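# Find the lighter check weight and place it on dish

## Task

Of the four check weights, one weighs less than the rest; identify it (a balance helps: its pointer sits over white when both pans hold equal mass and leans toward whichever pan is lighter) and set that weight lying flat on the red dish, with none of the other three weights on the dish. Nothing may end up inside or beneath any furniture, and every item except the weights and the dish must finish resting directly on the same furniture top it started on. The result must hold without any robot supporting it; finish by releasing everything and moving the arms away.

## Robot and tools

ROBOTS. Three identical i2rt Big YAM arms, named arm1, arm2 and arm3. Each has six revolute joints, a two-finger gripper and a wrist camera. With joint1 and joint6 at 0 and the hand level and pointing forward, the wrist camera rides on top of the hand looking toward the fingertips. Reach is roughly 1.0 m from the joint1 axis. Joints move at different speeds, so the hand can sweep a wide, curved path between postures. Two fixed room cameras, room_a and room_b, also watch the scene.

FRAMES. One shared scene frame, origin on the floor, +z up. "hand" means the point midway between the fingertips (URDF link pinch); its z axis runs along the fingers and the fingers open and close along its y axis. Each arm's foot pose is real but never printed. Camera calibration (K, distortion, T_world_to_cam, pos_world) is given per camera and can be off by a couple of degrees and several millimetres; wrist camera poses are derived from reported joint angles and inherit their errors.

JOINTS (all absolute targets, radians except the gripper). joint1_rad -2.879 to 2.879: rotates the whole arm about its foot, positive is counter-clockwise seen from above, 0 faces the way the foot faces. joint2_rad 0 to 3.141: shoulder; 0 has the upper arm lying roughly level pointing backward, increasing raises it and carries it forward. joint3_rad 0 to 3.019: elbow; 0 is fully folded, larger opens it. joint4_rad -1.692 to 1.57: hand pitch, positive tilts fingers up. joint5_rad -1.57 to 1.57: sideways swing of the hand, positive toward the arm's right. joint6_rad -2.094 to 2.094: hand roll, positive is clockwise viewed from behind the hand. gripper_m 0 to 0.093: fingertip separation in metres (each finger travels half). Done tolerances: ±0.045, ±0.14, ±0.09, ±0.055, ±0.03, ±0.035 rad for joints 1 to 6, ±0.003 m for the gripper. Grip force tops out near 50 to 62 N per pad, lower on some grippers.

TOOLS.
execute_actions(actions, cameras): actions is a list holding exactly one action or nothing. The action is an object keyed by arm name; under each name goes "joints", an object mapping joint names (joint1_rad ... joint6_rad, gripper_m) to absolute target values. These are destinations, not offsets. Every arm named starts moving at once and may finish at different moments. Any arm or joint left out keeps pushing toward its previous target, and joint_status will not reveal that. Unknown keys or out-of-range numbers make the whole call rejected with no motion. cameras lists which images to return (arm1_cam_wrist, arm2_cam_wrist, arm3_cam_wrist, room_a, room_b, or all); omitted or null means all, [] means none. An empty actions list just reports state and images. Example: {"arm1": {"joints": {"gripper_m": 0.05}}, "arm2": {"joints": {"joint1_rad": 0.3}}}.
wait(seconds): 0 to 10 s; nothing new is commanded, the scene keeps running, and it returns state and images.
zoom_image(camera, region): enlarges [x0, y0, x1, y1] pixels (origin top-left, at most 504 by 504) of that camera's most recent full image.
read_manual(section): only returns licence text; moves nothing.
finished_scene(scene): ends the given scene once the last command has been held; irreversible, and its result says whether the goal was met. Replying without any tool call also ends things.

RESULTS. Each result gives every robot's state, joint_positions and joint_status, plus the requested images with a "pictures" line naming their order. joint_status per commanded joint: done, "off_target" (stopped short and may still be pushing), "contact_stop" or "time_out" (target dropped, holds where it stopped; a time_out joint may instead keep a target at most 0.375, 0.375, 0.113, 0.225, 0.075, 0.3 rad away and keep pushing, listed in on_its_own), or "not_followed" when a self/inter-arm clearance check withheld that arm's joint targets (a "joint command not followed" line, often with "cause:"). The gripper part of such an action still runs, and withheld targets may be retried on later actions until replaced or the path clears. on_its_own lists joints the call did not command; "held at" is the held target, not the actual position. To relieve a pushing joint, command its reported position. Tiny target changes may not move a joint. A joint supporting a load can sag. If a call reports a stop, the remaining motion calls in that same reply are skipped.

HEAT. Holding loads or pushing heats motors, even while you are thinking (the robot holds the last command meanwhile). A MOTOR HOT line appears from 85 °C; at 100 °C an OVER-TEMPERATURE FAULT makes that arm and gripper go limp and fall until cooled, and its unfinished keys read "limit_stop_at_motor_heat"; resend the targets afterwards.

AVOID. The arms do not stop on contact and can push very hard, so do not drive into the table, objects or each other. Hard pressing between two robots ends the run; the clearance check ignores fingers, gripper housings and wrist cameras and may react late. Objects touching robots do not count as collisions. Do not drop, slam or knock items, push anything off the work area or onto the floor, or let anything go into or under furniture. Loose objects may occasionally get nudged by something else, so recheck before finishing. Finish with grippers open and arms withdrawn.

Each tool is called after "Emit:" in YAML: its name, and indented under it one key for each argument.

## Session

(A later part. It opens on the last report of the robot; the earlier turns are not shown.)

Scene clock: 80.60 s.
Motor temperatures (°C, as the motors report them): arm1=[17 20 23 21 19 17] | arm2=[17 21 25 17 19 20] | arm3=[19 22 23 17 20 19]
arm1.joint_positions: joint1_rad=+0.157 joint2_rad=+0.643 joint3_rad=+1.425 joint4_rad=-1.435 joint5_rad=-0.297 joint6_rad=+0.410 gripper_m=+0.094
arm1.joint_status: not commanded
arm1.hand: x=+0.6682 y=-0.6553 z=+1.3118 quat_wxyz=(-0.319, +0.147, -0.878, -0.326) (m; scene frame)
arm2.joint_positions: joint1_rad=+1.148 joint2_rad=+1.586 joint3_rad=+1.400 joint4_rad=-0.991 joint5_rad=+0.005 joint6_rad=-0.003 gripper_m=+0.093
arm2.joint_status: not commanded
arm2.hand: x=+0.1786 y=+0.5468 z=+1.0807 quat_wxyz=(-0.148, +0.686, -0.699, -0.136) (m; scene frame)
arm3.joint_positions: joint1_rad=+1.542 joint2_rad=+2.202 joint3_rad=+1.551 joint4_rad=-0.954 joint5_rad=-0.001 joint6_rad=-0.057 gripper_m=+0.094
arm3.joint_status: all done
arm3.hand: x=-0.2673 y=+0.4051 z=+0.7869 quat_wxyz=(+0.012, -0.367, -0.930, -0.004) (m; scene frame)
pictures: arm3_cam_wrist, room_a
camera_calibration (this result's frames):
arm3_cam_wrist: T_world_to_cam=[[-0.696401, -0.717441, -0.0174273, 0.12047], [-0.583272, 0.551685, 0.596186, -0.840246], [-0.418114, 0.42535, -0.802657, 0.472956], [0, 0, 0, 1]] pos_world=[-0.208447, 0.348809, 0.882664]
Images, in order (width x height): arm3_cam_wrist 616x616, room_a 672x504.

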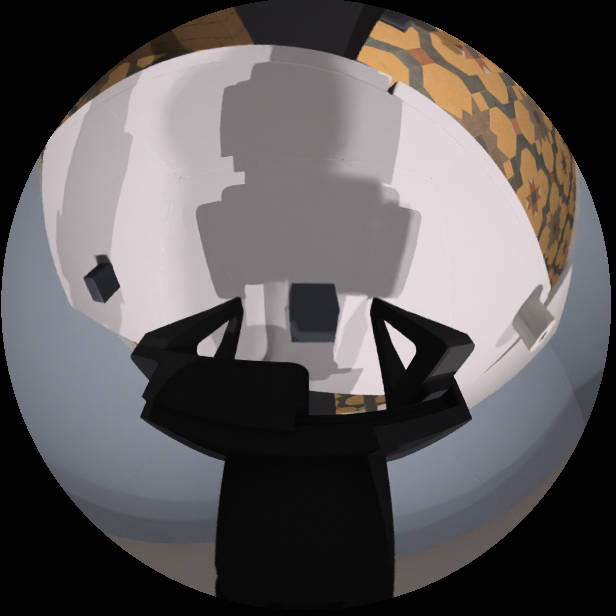

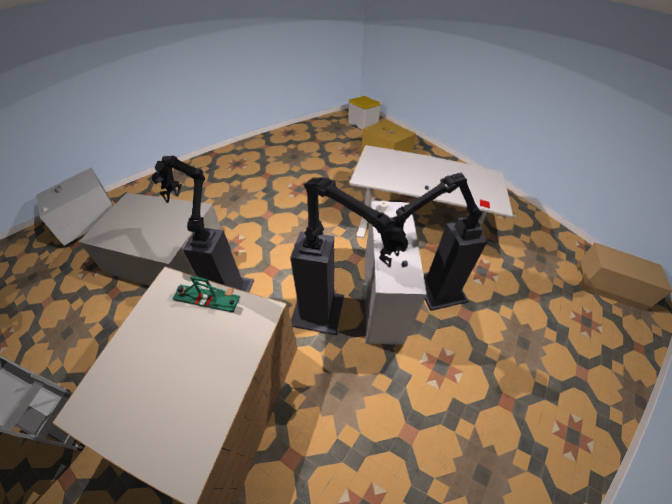

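Emit:
execute_actions:
  actions: []

Scene clock: 82.37 s.
Motor temperatures (°C, as the motors report them): arm1=[17 20 23 21 19 17] | arm2=[17 21 25 17 19 20] | arm3=[19 23 23 17 20 19]
arm1.joint_positions: joint1_rad=+0.157 joint2_rad=+0.643 joint3_rad=+1.425 joint4_rad=-1.435 joint5_rad=-0.297 joint6_rad=+0.410 gripper_m=+0.094
arm1.joint_status: not commanded
arm1.hand: x=+0.6682 y=-0.6553 z=+1.3118 quat_wxyz=(-0.319, +0.147, -0.878, -0.326) (m; scene frame)
arm2.joint_positions: joint1_rad=+1.148 joint2_rad=+1.586 joint3_rad=+1.400 joint4_rad=-0.991 joint5_rad=+0.005 joint6_rad=-0.003 gripper_m=+0.093
arm2.joint_status: not commanded
arm2.hand: x=+0.1786 y=+0.5468 z=+1.0807 quat_wxyz=(-0.148, +0.686, -0.699, -0.136) (m; scene frame)
arm3.joint_positions: joint1_rad=+1.542 joint2_rad=+2.202 joint3_rad=+1.551 joint4_rad=-0.954 joint5_rad=-0.001 joint6_rad=-0.057 gripper_m=+0.094
arm3.joint_status: all done
arm3.hand: x=-0.2673 y=+0.4051 z=+0.7869 quat_wxyz=(+0.012, -0.367, -0.930, -0.004) (m; scene frame)
pictures: arm1_cam_wrist, arm2_cam_wrist, arm3_cam_wrist, room_a, room_b
camera_calibration (this result's frames):
arm1_cam_wrist: T_world_to_cam=[[0.466438, -0.739618, -0.48518, -0.163273], [-0.882304, -0.428113, -0.195598, 0.567802], [-0.0630439, 0.519311, -0.852257, 1.62171], [0, 0, 0, 1]] pos_world=[0.67937, -0.719849, 1.41396]
arm2_cam_wrist: T_world_to_cam=[[0.999357, -0.0262097, 0.0244762, -0.188374], [-0.03096, -0.975, 0.220036, 0.307], [0.0180972, -0.220652, -0.975185, 1.29469], [0, 0, 0, 1]] pos_world=[0.174327, 0.580064, 1.19962]
arm3_cam_wrist: T_world_to_cam=[[-0.696401, -0.717441, -0.0174273, 0.12047], [-0.583272, 0.551685, 0.596186, -0.840246], [-0.418114, 0.42535, -0.802657, 0.472956], [0, 0, 0, 1]] pos_world=[-0.208447, 0.348809, 0.882664]
Images, in order (width x height): arm1_cam_wrist 616x616, arm2_cam_wrist 616x616, arm3_cam_wrist 616x616, room_a 672x504, room_b 672x504.

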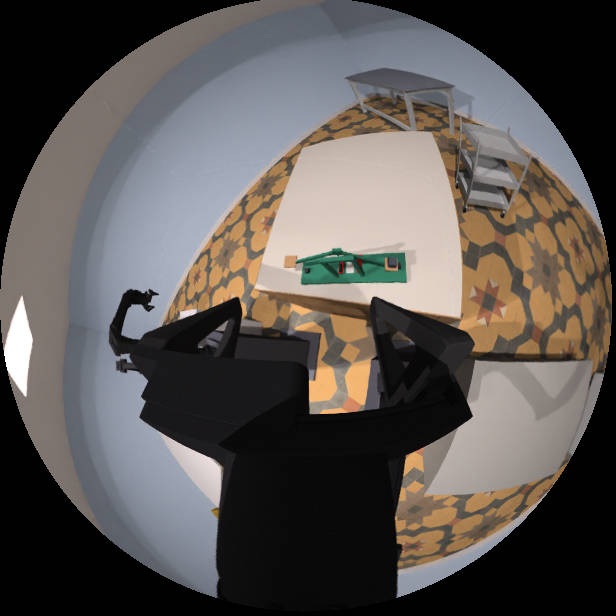

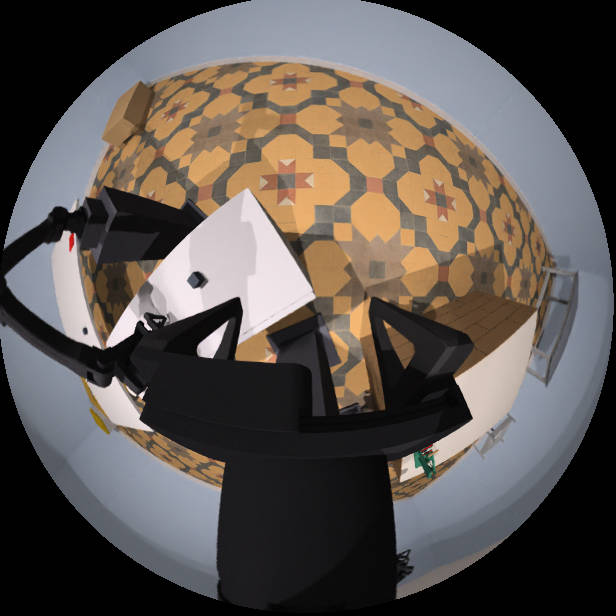

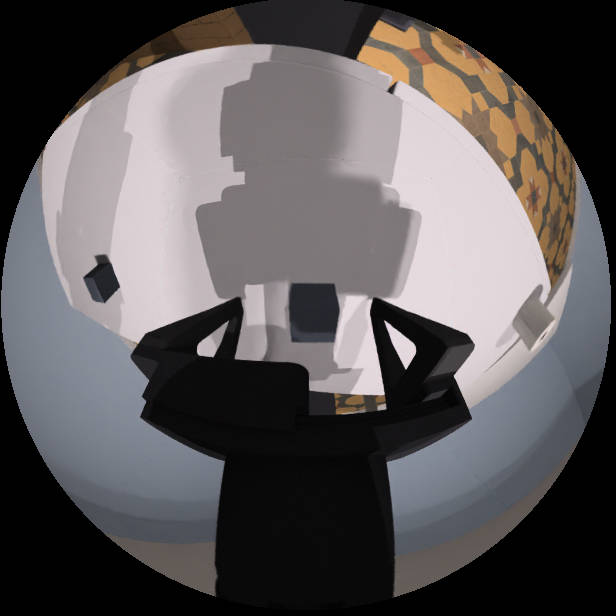

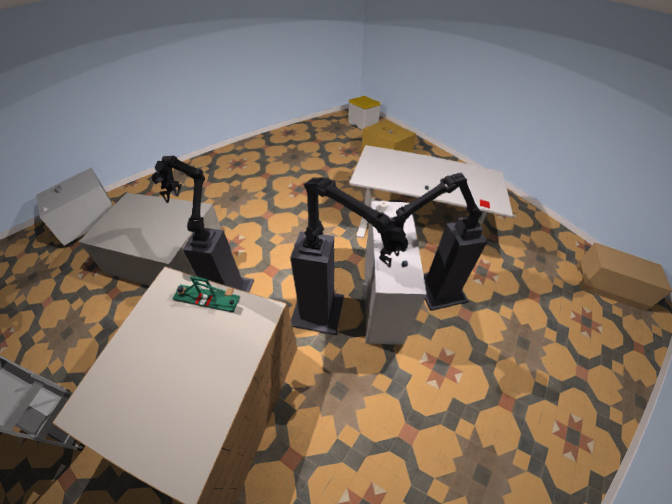

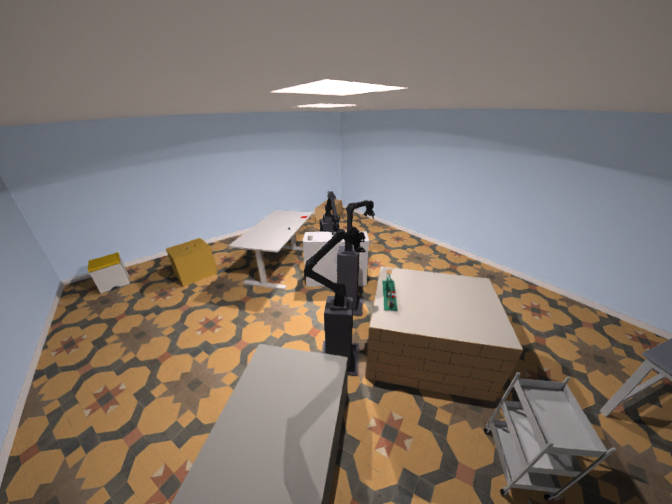

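Emit:
execute_actions:
  actions:
    - {"arm3":{"joints":{"joint2_rad":2.202,"joint3_rad":1.528,"joint4_rad":-0.903,"gripper_m":0.052}}}
  cameras: ["arm3_cam_wrist"]

Scene clock: 83.80 s.
Motor temperatures (°C, as the motors report them): arm1=[17 20 23 21 19 17] | arm2=[17 20 25 17 19 20] | arm3=[19 23 23 17 20 19]
arm1.joint_positions: joint1_rad=+0.157 joint2_rad=+0.643 joint3_rad=+1.425 joint4_rad=-1.435 joint5_rad=-0.297 joint6_rad=+0.410 gripper_m=+0.094
arm1.joint_status: not commanded
arm1.hand: x=+0.6682 y=-0.6553 z=+1.3118 quat_wxyz=(-0.319, +0.147, -0.878, -0.326) (m; scene frame)
arm2.joint_positions: joint1_rad=+1.148 joint2_rad=+1.586 joint3_rad=+1.400 joint4_rad=-0.991 joint5_rad=+0.005 joint6_rad=-0.003 gripper_m=+0.093
arm2.joint_status: not commanded
arm2.hand: x=+0.1786 y=+0.5468 z=+1.0807 quat_wxyz=(-0.148, +0.686, -0.699, -0.136) (m; scene frame)
arm3.joint_positions: joint1_rad=+1.542 joint2_rad=+2.202 joint3_rad=+1.525 joint4_rad=-0.921 joint5_rad=-0.001 joint6_rad=-0.057 gripper_m=+0.052
arm3.joint_status: all done
arm3.hand: x=-0.2699 y=+0.4078 z=+0.7792 quat_wxyz=(+0.008, -0.367, -0.930, -0.002) (m; scene frame)
pictures: arm3_cam_wrist
camera_calibration (this result's frames):
arm3_cam_wrist: T_world_to_cam=[[-0.696278, -0.717568, -0.0170981, 0.120283], [-0.586721, 0.555268, 0.589436, -0.83584], [-0.413467, 0.420444, -0.807634, 0.471668], [0, 0, 0, 1]] pos_world=[-0.211635, 0.352117, 0.875666]
Images, in order (width x height): arm3_cam_wrist 616x616.

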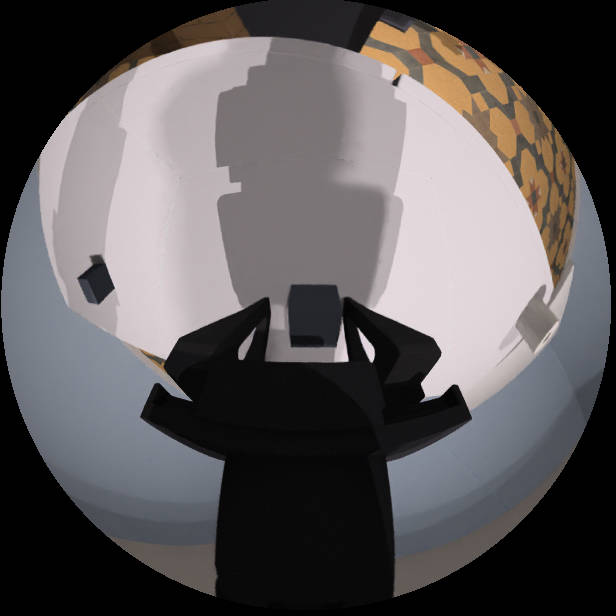

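Emit:
zoom_image:
  camera: "arm3_cam_wrist"
  region: [240, 260, 380, 380]

Region (240, 260, 380, 380) of arm3_cam_wrist's 616x616 image, scaled by 3.600, with more detail than that image has; it fills the top 432 rows of this view, and the rest is white.

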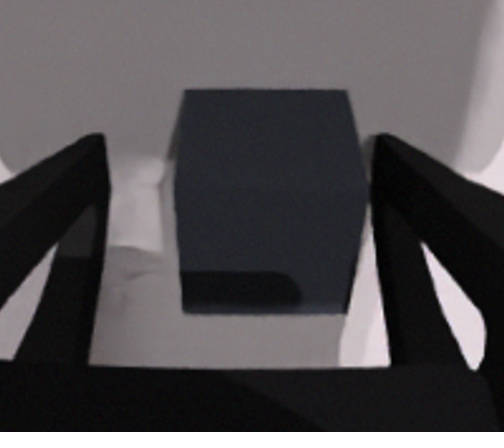

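Emit:
execute_actions:
  actions:
    - {"arm3":{"joints":{"gripper_m":0.02}}}
  cameras: ["arm3_cam_wrist"]

Scene clock: 85.93 s.
Motor temperatures (°C, as the motors report them): arm1=[17 20 23 21 19 17] | arm2=[17 20 26 17 19 20] | arm3=[19 23 22 17 20 19]
arm1.joint_positions: joint1_rad=+0.157 joint2_rad=+0.643 joint3_rad=+1.425 joint4_rad=-1.435 joint5_rad=-0.297 joint6_rad=+0.410 gripper_m=+0.094
arm1.joint_status: not commanded
arm1.hand: x=+0.6682 y=-0.6553 z=+1.3118 quat_wxyz=(-0.319, +0.147, -0.878, -0.326) (m; scene frame)
arm2.joint_positions: joint1_rad=+1.148 joint2_rad=+1.586 joint3_rad=+1.400 joint4_rad=-0.991 joint5_rad=+0.005 joint6_rad=-0.003 gripper_m=+0.093
arm2.joint_status: not commanded
arm2.hand: x=+0.1786 y=+0.5468 z=+1.0807 quat_wxyz=(-0.148, +0.686, -0.699, -0.136) (m; scene frame)
arm3.joint_positions: joint1_rad=+1.542 joint2_rad=+2.202 joint3_rad=+1.525 joint4_rad=-0.919 joint5_rad=-0.001 joint6_rad=-0.057 gripper_m=+0.029
arm3.joint_status: gripper_m off_target (ended at +0.029, target +0.020)
arm3.hand: x=-0.2698 y=+0.4075 z=+0.7792 quat_wxyz=(+0.008, -0.367, -0.930, -0.002) (m; scene frame)
pictures: arm3_cam_wrist
camera_calibration (this result's frames):
arm3_cam_wrist: T_world_to_cam=[[-0.696262, -0.717602, -0.0162909, 0.11953], [-0.58687, 0.556057, 0.588545, -0.835282], [-0.413282, 0.419342, -0.808301, 0.472848], [0, 0, 0, 1]] pos_world=[-0.211558, 0.351954, 0.875751]
Images, in order (width x height): arm3_cam_wrist 616x616.

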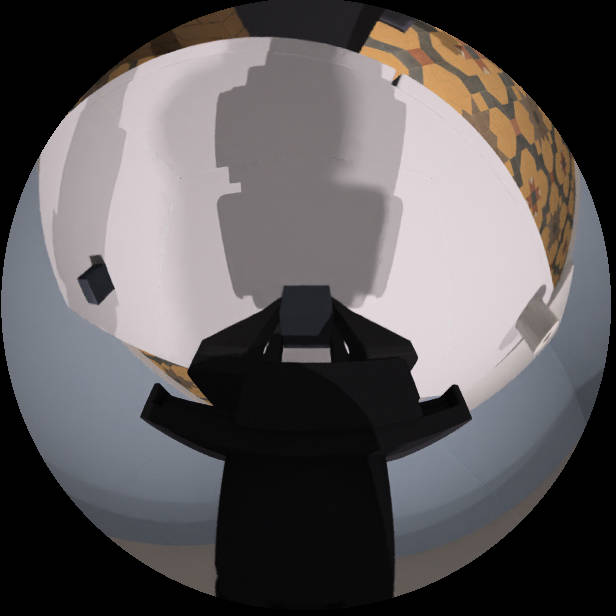

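Emit:
execute_actions:
  actions:
    - {"arm3":{"joints":{"joint1_rad":-0.856,"joint2_rad":2.148,"joint3_rad":1.575,"joint6_rad":-0.28}}}
  cameras: ["arm3_cam_wrist","room_a"]

Scene clock: 91.73 s.
Motor temperatures (°C, as the motors report them): arm1=[17 20 23 21 19 17] | arm2=[17 20 26 17 19 20] | arm3=[19 23 22 17 20 19]
arm1.joint_positions: joint1_rad=+0.157 joint2_rad=+0.643 joint3_rad=+1.425 joint4_rad=-1.435 joint5_rad=-0.297 joint6_rad=+0.410 gripper_m=+0.094
arm1.joint_status: not commanded
arm1.hand: x=+0.6682 y=-0.6553 z=+1.3118 quat_wxyz=(-0.319, +0.147, -0.878, -0.326) (m; scene frame)
arm2.joint_positions: joint1_rad=+1.148 joint2_rad=+1.586 joint3_rad=+1.400 joint4_rad=-0.991 joint5_rad=+0.005 joint6_rad=-0.003 gripper_m=+0.093
arm2.joint_status: not commanded
arm2.hand: x=+0.1786 y=+0.5468 z=+1.0807 quat_wxyz=(-0.148, +0.686, -0.699, -0.136) (m; scene frame)
arm3.joint_positions: joint1_rad=-0.862 joint2_rad=+2.168 joint3_rad=+1.565 joint4_rad=-0.905 joint5_rad=+0.002 joint6_rad=-0.264 gripper_m=+0.029
arm3.joint_status: all done
arm3.hand: x=-1.2972 y=+0.8822 z=+0.8021 quat_wxyz=(+0.001, -0.995, -0.096, +0.029) (m; scene frame)
pictures: arm3_cam_wrist, room_a
camera_calibration (this result's frames):
arm3_cam_wrist: T_world_to_cam=[[-0.173947, 0.984677, -0.0123777, -1.08215], [0.835367, 0.154203, 0.52762, 0.532651], [0.521444, 0.0814381, -0.84939, 1.41132], [0, 0, 0, 1]] pos_world=[-1.36912, 0.868492, 0.904326]
Images, in order (width x height): arm3_cam_wrist 616x616, room_a 672x504.

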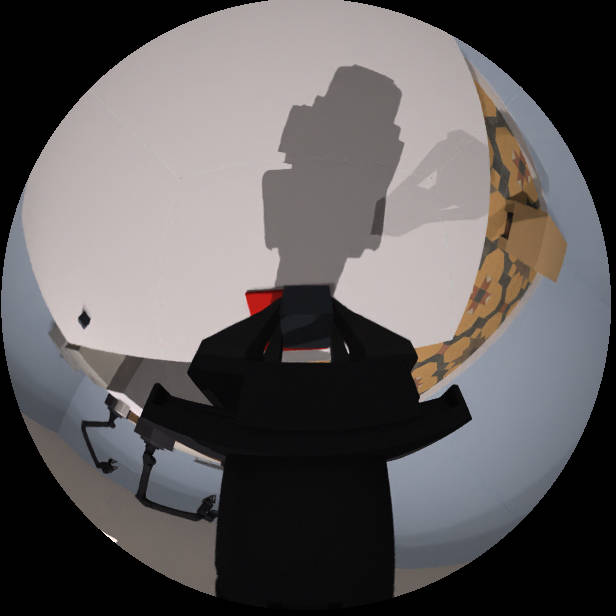

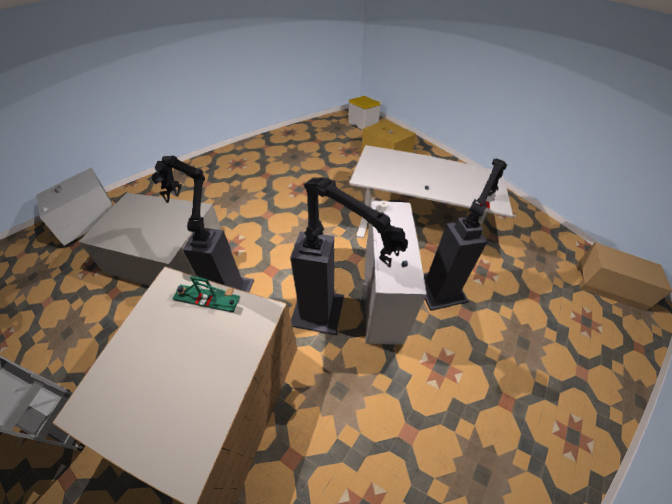

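Emit:
execute_actions:
  actions:
    - {"arm3":{"joints":{"joint2_rad":2.165,"joint3_rad":1.427,"joint4_rad":-0.811}}}
  cameras: ["arm3_cam_wrist"]

Scene clock: 94.13 s.
Motor temperatures (°C, as the motors report them): arm1=[17 20 23 21 19 17] | arm2=[17 20 26 17 19 20] | arm3=[19 23 22 17 20 19]
arm1.joint_positions: joint1_rad=+0.157 joint2_rad=+0.643 joint3_rad=+1.425 joint4_rad=-1.435 joint5_rad=-0.297 joint6_rad=+0.410 gripper_m=+0.094
arm1.joint_status: not commanded
arm1.hand: x=+0.6682 y=-0.6553 z=+1.3118 quat_wxyz=(-0.319, +0.147, -0.878, -0.326) (m; scene frame)
arm2.joint_positions: joint1_rad=+1.148 joint2_rad=+1.586 joint3_rad=+1.400 joint4_rad=-0.991 joint5_rad=+0.005 joint6_rad=-0.003 gripper_m=+0.093
arm2.joint_status: not commanded
arm2.hand: x=+0.1786 y=+0.5468 z=+1.0807 quat_wxyz=(-0.148, +0.686, -0.699, -0.136) (m; scene frame)
arm3.joint_positions: joint1_rad=-0.862 joint2_rad=+2.168 joint3_rad=+1.411 joint4_rad=-0.827 joint5_rad=+0.002 joint6_rad=-0.264 gripper_m=+0.029
arm3.joint_status: all done
arm3.hand: x=-1.2409 y=+0.8777 z=+0.7560 quat_wxyz=(-0.006, -0.995, -0.096, -0.009) (m; scene frame)
pictures: arm3_cam_wrist
camera_calibration (this result's frames):
arm3_cam_wrist: T_world_to_cam=[[-0.173016, 0.984421, -0.0313103, -1.05276], [0.792082, 0.157965, 0.589621, 0.406777], [0.585381, 0.0772136, -0.807073, 1.39425], [0, 0, 0, 1]] pos_world=[-1.32051, 0.864445, 0.852452]
Images, in order (width x height): arm3_cam_wrist 616x616.

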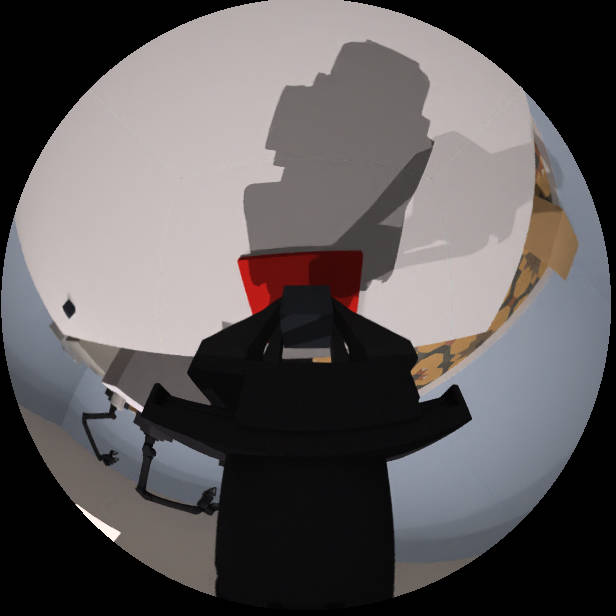

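Emit:
zoom_image:
  camera: "arm3_cam_wrist"
  region: [230, 240, 370, 370]

Region (230, 240, 370, 370) of arm3_cam_wrist's 616x616 image, scaled by 3.600, with more detail than that image has; it fills the top 468 rows of this view, and the rest is white.

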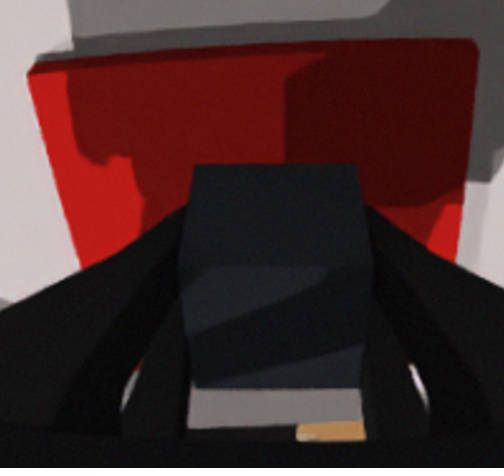

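Emit:
zoom_image:
  camera: "arm3_cam_wrist"
  region: [272, 278, 342, 354]

Emit:
zoom_image:
  camera: "arm3_cam_wrist"
  region: [230, 245, 270, 275]

Emit:
zoom_image:
  camera: "arm3_cam_wrist"
  region: [335, 240, 375, 270]

Region (272, 278, 342, 354) of arm3_cam_wrist's 616x616 image, scaled by 6.632, with more detail than that image has; it fills the left 464 columns of this view, and the rest is white.

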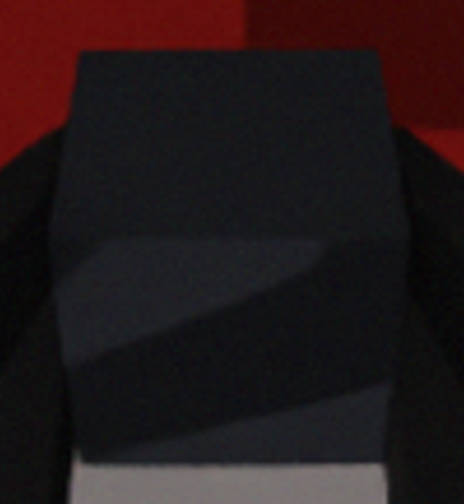

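Region (230, 245, 270, 275) of arm3_cam_wrist's 616x616 image, scaled by 12.600, with more detail than that image has; it fills the top 378 rows of this view, and the rest is white.

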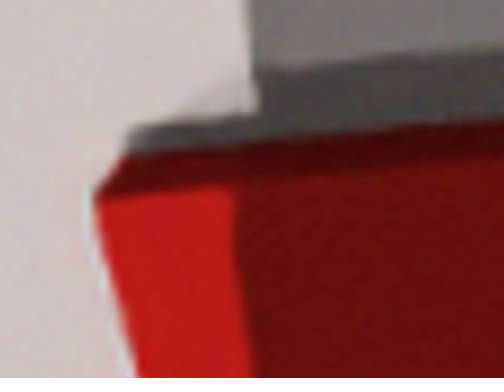

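Region (335, 240, 375, 270) of arm3_cam_wrist's 616x616 image, scaled by 12.600, with more detail than that image has; it fills the top 378 rows of this view, and the rest is white.

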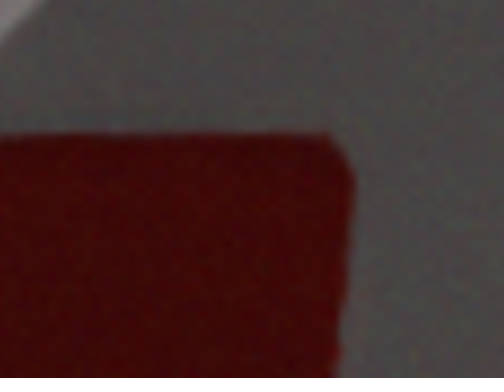

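Emit:
execute_actions:
  actions:
    - {"arm3":{"joints":{"joint3_rad":1.379,"joint4_rad":-0.771}}}
  cameras: ["arm3_cam_wrist"]

Scene clock: 102.17 s.
Motor temperatures (°C, as the motors report them): arm1=[17 20 24 21 19 17] | arm2=[17 20 26 17 19 20] | arm3=[19 23 22 17 20 19]
arm1.joint_positions: joint1_rad=+0.157 joint2_rad=+0.643 joint3_rad=+1.425 joint4_rad=-1.435 joint5_rad=-0.297 joint6_rad=+0.410 gripper_m=+0.094
arm1.joint_status: not commanded
arm1.hand: x=+0.6682 y=-0.6553 z=+1.3118 quat_wxyz=(-0.319, +0.147, -0.878, -0.326) (m; scene frame)
arm2.joint_positions: joint1_rad=+1.148 joint2_rad=+1.586 joint3_rad=+1.400 joint4_rad=-0.991 joint5_rad=+0.005 joint6_rad=-0.003 gripper_m=+0.093
arm2.joint_status: not commanded
arm2.hand: x=+0.1786 y=+0.5468 z=+1.0807 quat_wxyz=(-0.148, +0.686, -0.699, -0.136) (m; scene frame)
arm3.joint_positions: joint1_rad=-0.862 joint2_rad=+2.168 joint3_rad=+1.372 joint4_rad=-0.788 joint5_rad=+0.002 joint6_rad=-0.264 gripper_m=+0.029
arm3.joint_status: all done
arm3.hand: x=-1.2309 y=+0.8768 z=+0.7456 quat_wxyz=(-0.005, -0.995, -0.096, -0.008) (m; scene frame)
pictures: arm3_cam_wrist
camera_calibration (this result's frames):
arm3_cam_wrist: T_world_to_cam=[[-0.173041, 0.984426, -0.0310312, -1.05076], [0.792757, 0.157907, 0.588729, 0.406645], [0.58446, 0.077274, -0.807734, 1.3793], [0, 0, 0, 1]] pos_world=[-1.31034, 0.863603, 0.842098]
Images, in order (width x height): arm3_cam_wrist 616x616.

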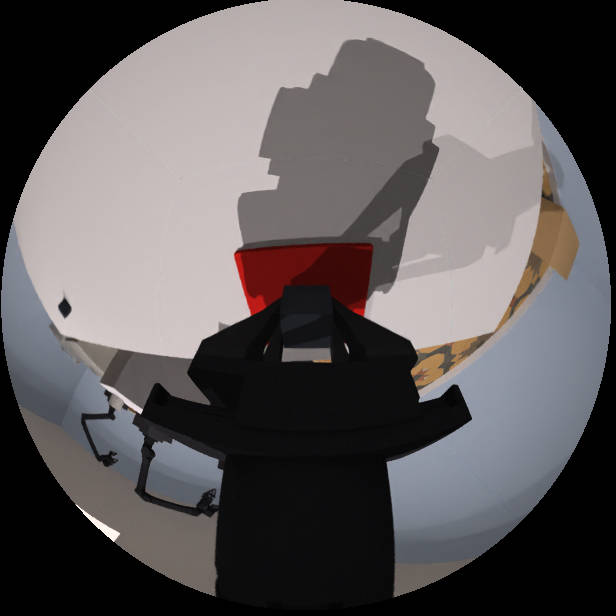

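Emit:
zoom_image:
  camera: "arm3_cam_wrist"
  region: [225, 235, 385, 365]

Region (225, 235, 385, 365) of arm3_cam_wrist's 616x616 image, scaled by 3.150, with more detail than that image has; it fills the top 410 rows of this view, and the rest is white.

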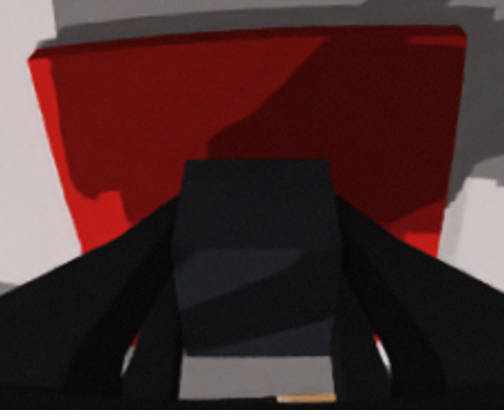

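Emit:
execute_actions:
  actions:
    - {"arm3":{"joints":{"gripper_m":0.093,"joint2_rad":1.86}}}

Scene clock: 105.77 s.
Motor temperatures (°C, as the motors report them): arm1=[17 20 24 21 19 17] | arm2=[17 20 26 17 19 20] | arm3=[19 23 22 17 20 19]
arm1.joint_positions: joint1_rad=+0.157 joint2_rad=+0.643 joint3_rad=+1.425 joint4_rad=-1.435 joint5_rad=-0.297 joint6_rad=+0.410 gripper_m=+0.094
arm1.joint_status: not commanded
arm1.hand: x=+0.6682 y=-0.6553 z=+1.3118 quat_wxyz=(-0.319, +0.147, -0.878, -0.326) (m; scene frame)
arm2.joint_positions: joint1_rad=+1.148 joint2_rad=+1.586 joint3_rad=+1.400 joint4_rad=-0.991 joint5_rad=+0.005 joint6_rad=-0.003 gripper_m=+0.093
arm2.joint_status: not commanded
arm2.hand: x=+0.1786 y=+0.5468 z=+1.0807 quat_wxyz=(-0.148, +0.686, -0.699, -0.136) (m; scene frame)
arm3.joint_positions: joint1_rad=-0.862 joint2_rad=+1.843 joint3_rad=+1.368 joint4_rad=-0.786 joint5_rad=+0.002 joint6_rad=-0.265 gripper_m=+0.093
arm3.joint_status: all done
arm3.hand: x=-1.2804 y=+0.8822 z=+0.9271 quat_wxyz=(+0.022, -0.984, -0.094, +0.151) (m; scene frame)
pictures: arm1_cam_wrist, arm2_cam_wrist, arm3_cam_wrist, room_a, room_b
camera_calibration (this result's frames):
arm1_cam_wrist: T_world_to_cam=[[0.466438, -0.739618, -0.48518, -0.163273], [-0.882304, -0.428113, -0.195598, 0.567802], [-0.0630439, 0.519311, -0.852257, 1.62171], [0, 0, 0, 1]] pos_world=[0.67937, -0.719849, 1.41396]
arm2_cam_wrist: T_world_to_cam=[[0.999357, -0.0262097, 0.0244762, -0.188374], [-0.03096, -0.975, 0.220036, 0.307], [0.0180972, -0.220652, -0.975185, 1.29469], [0, 0, 0, 1]] pos_world=[0.174327, 0.580064, 1.19962]
arm3_cam_wrist: T_world_to_cam=[[-0.167512, 0.984714, 0.0477255, -1.12521], [0.93951, 0.144778, 0.310419, 0.795664], [0.298764, 0.0968376, -0.949401, 1.30275], [0, 0, 0, 1]] pos_world=[-1.32524, 0.86666, 1.04355]
Images, in order (width x height): arm1_cam_wrist 616x616, arm2_cam_wrist 616x616, arm3_cam_wrist 616x616, room_a 672x504, room_b 672x504.

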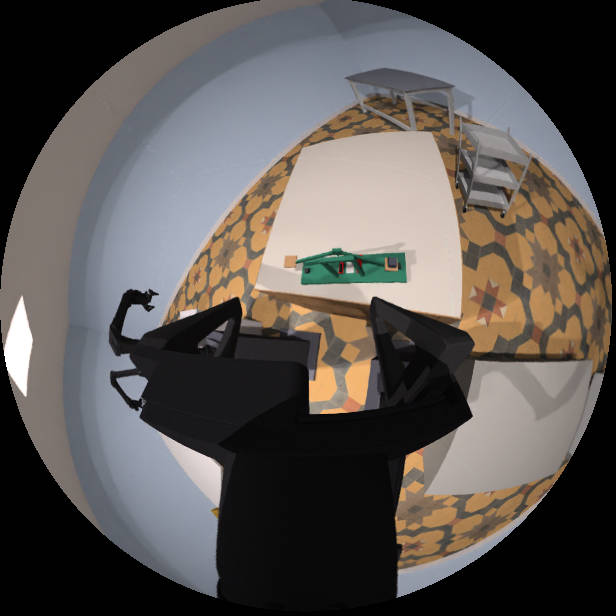

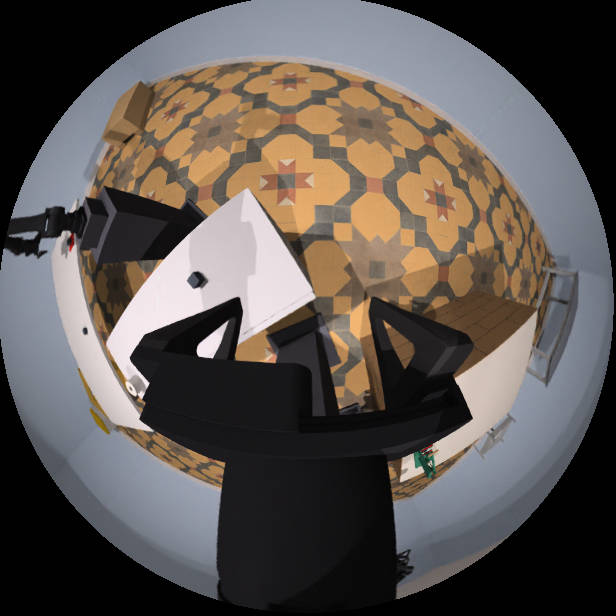

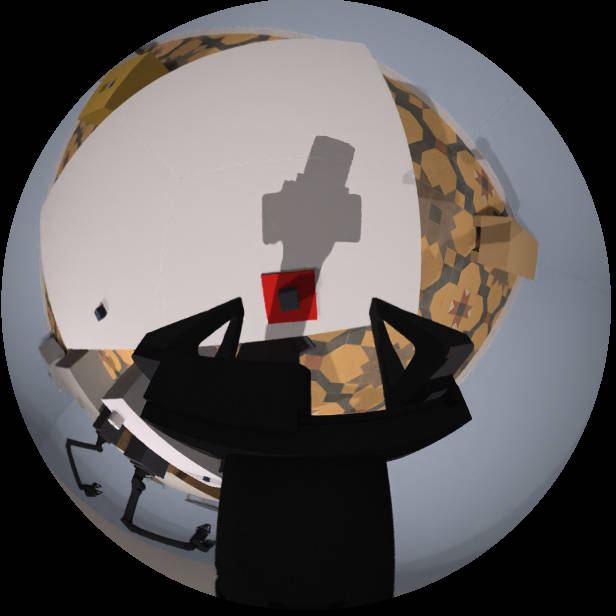

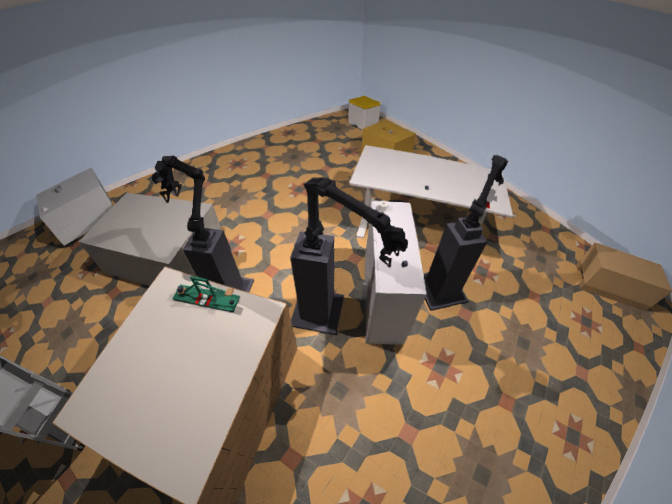

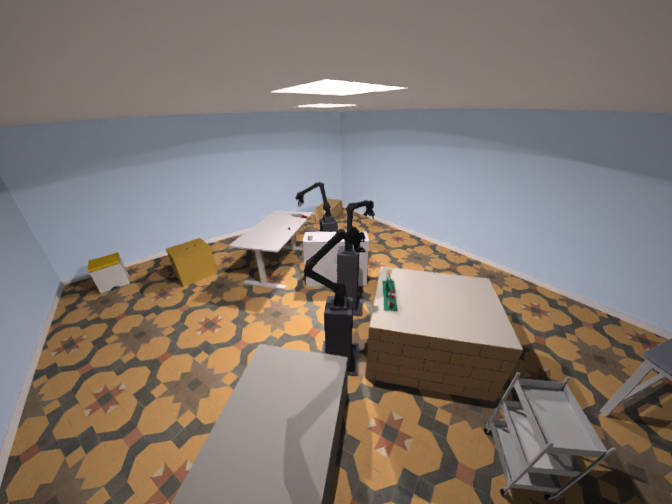

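Emit:
zoom_image:
  camera: "arm3_cam_wrist"
  region: [250, 255, 330, 335]

Region (250, 255, 330, 335) of arm3_cam_wrist's 616x616 image, scaled by 6.300, with more detail than that image has.

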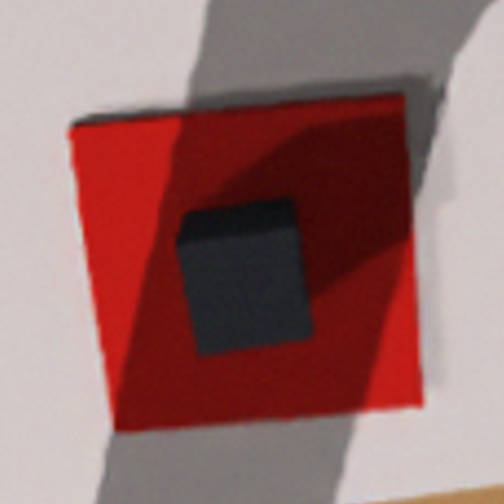

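Emit:
finished_scene:
  scene: 1

The scene is finished: the task was done.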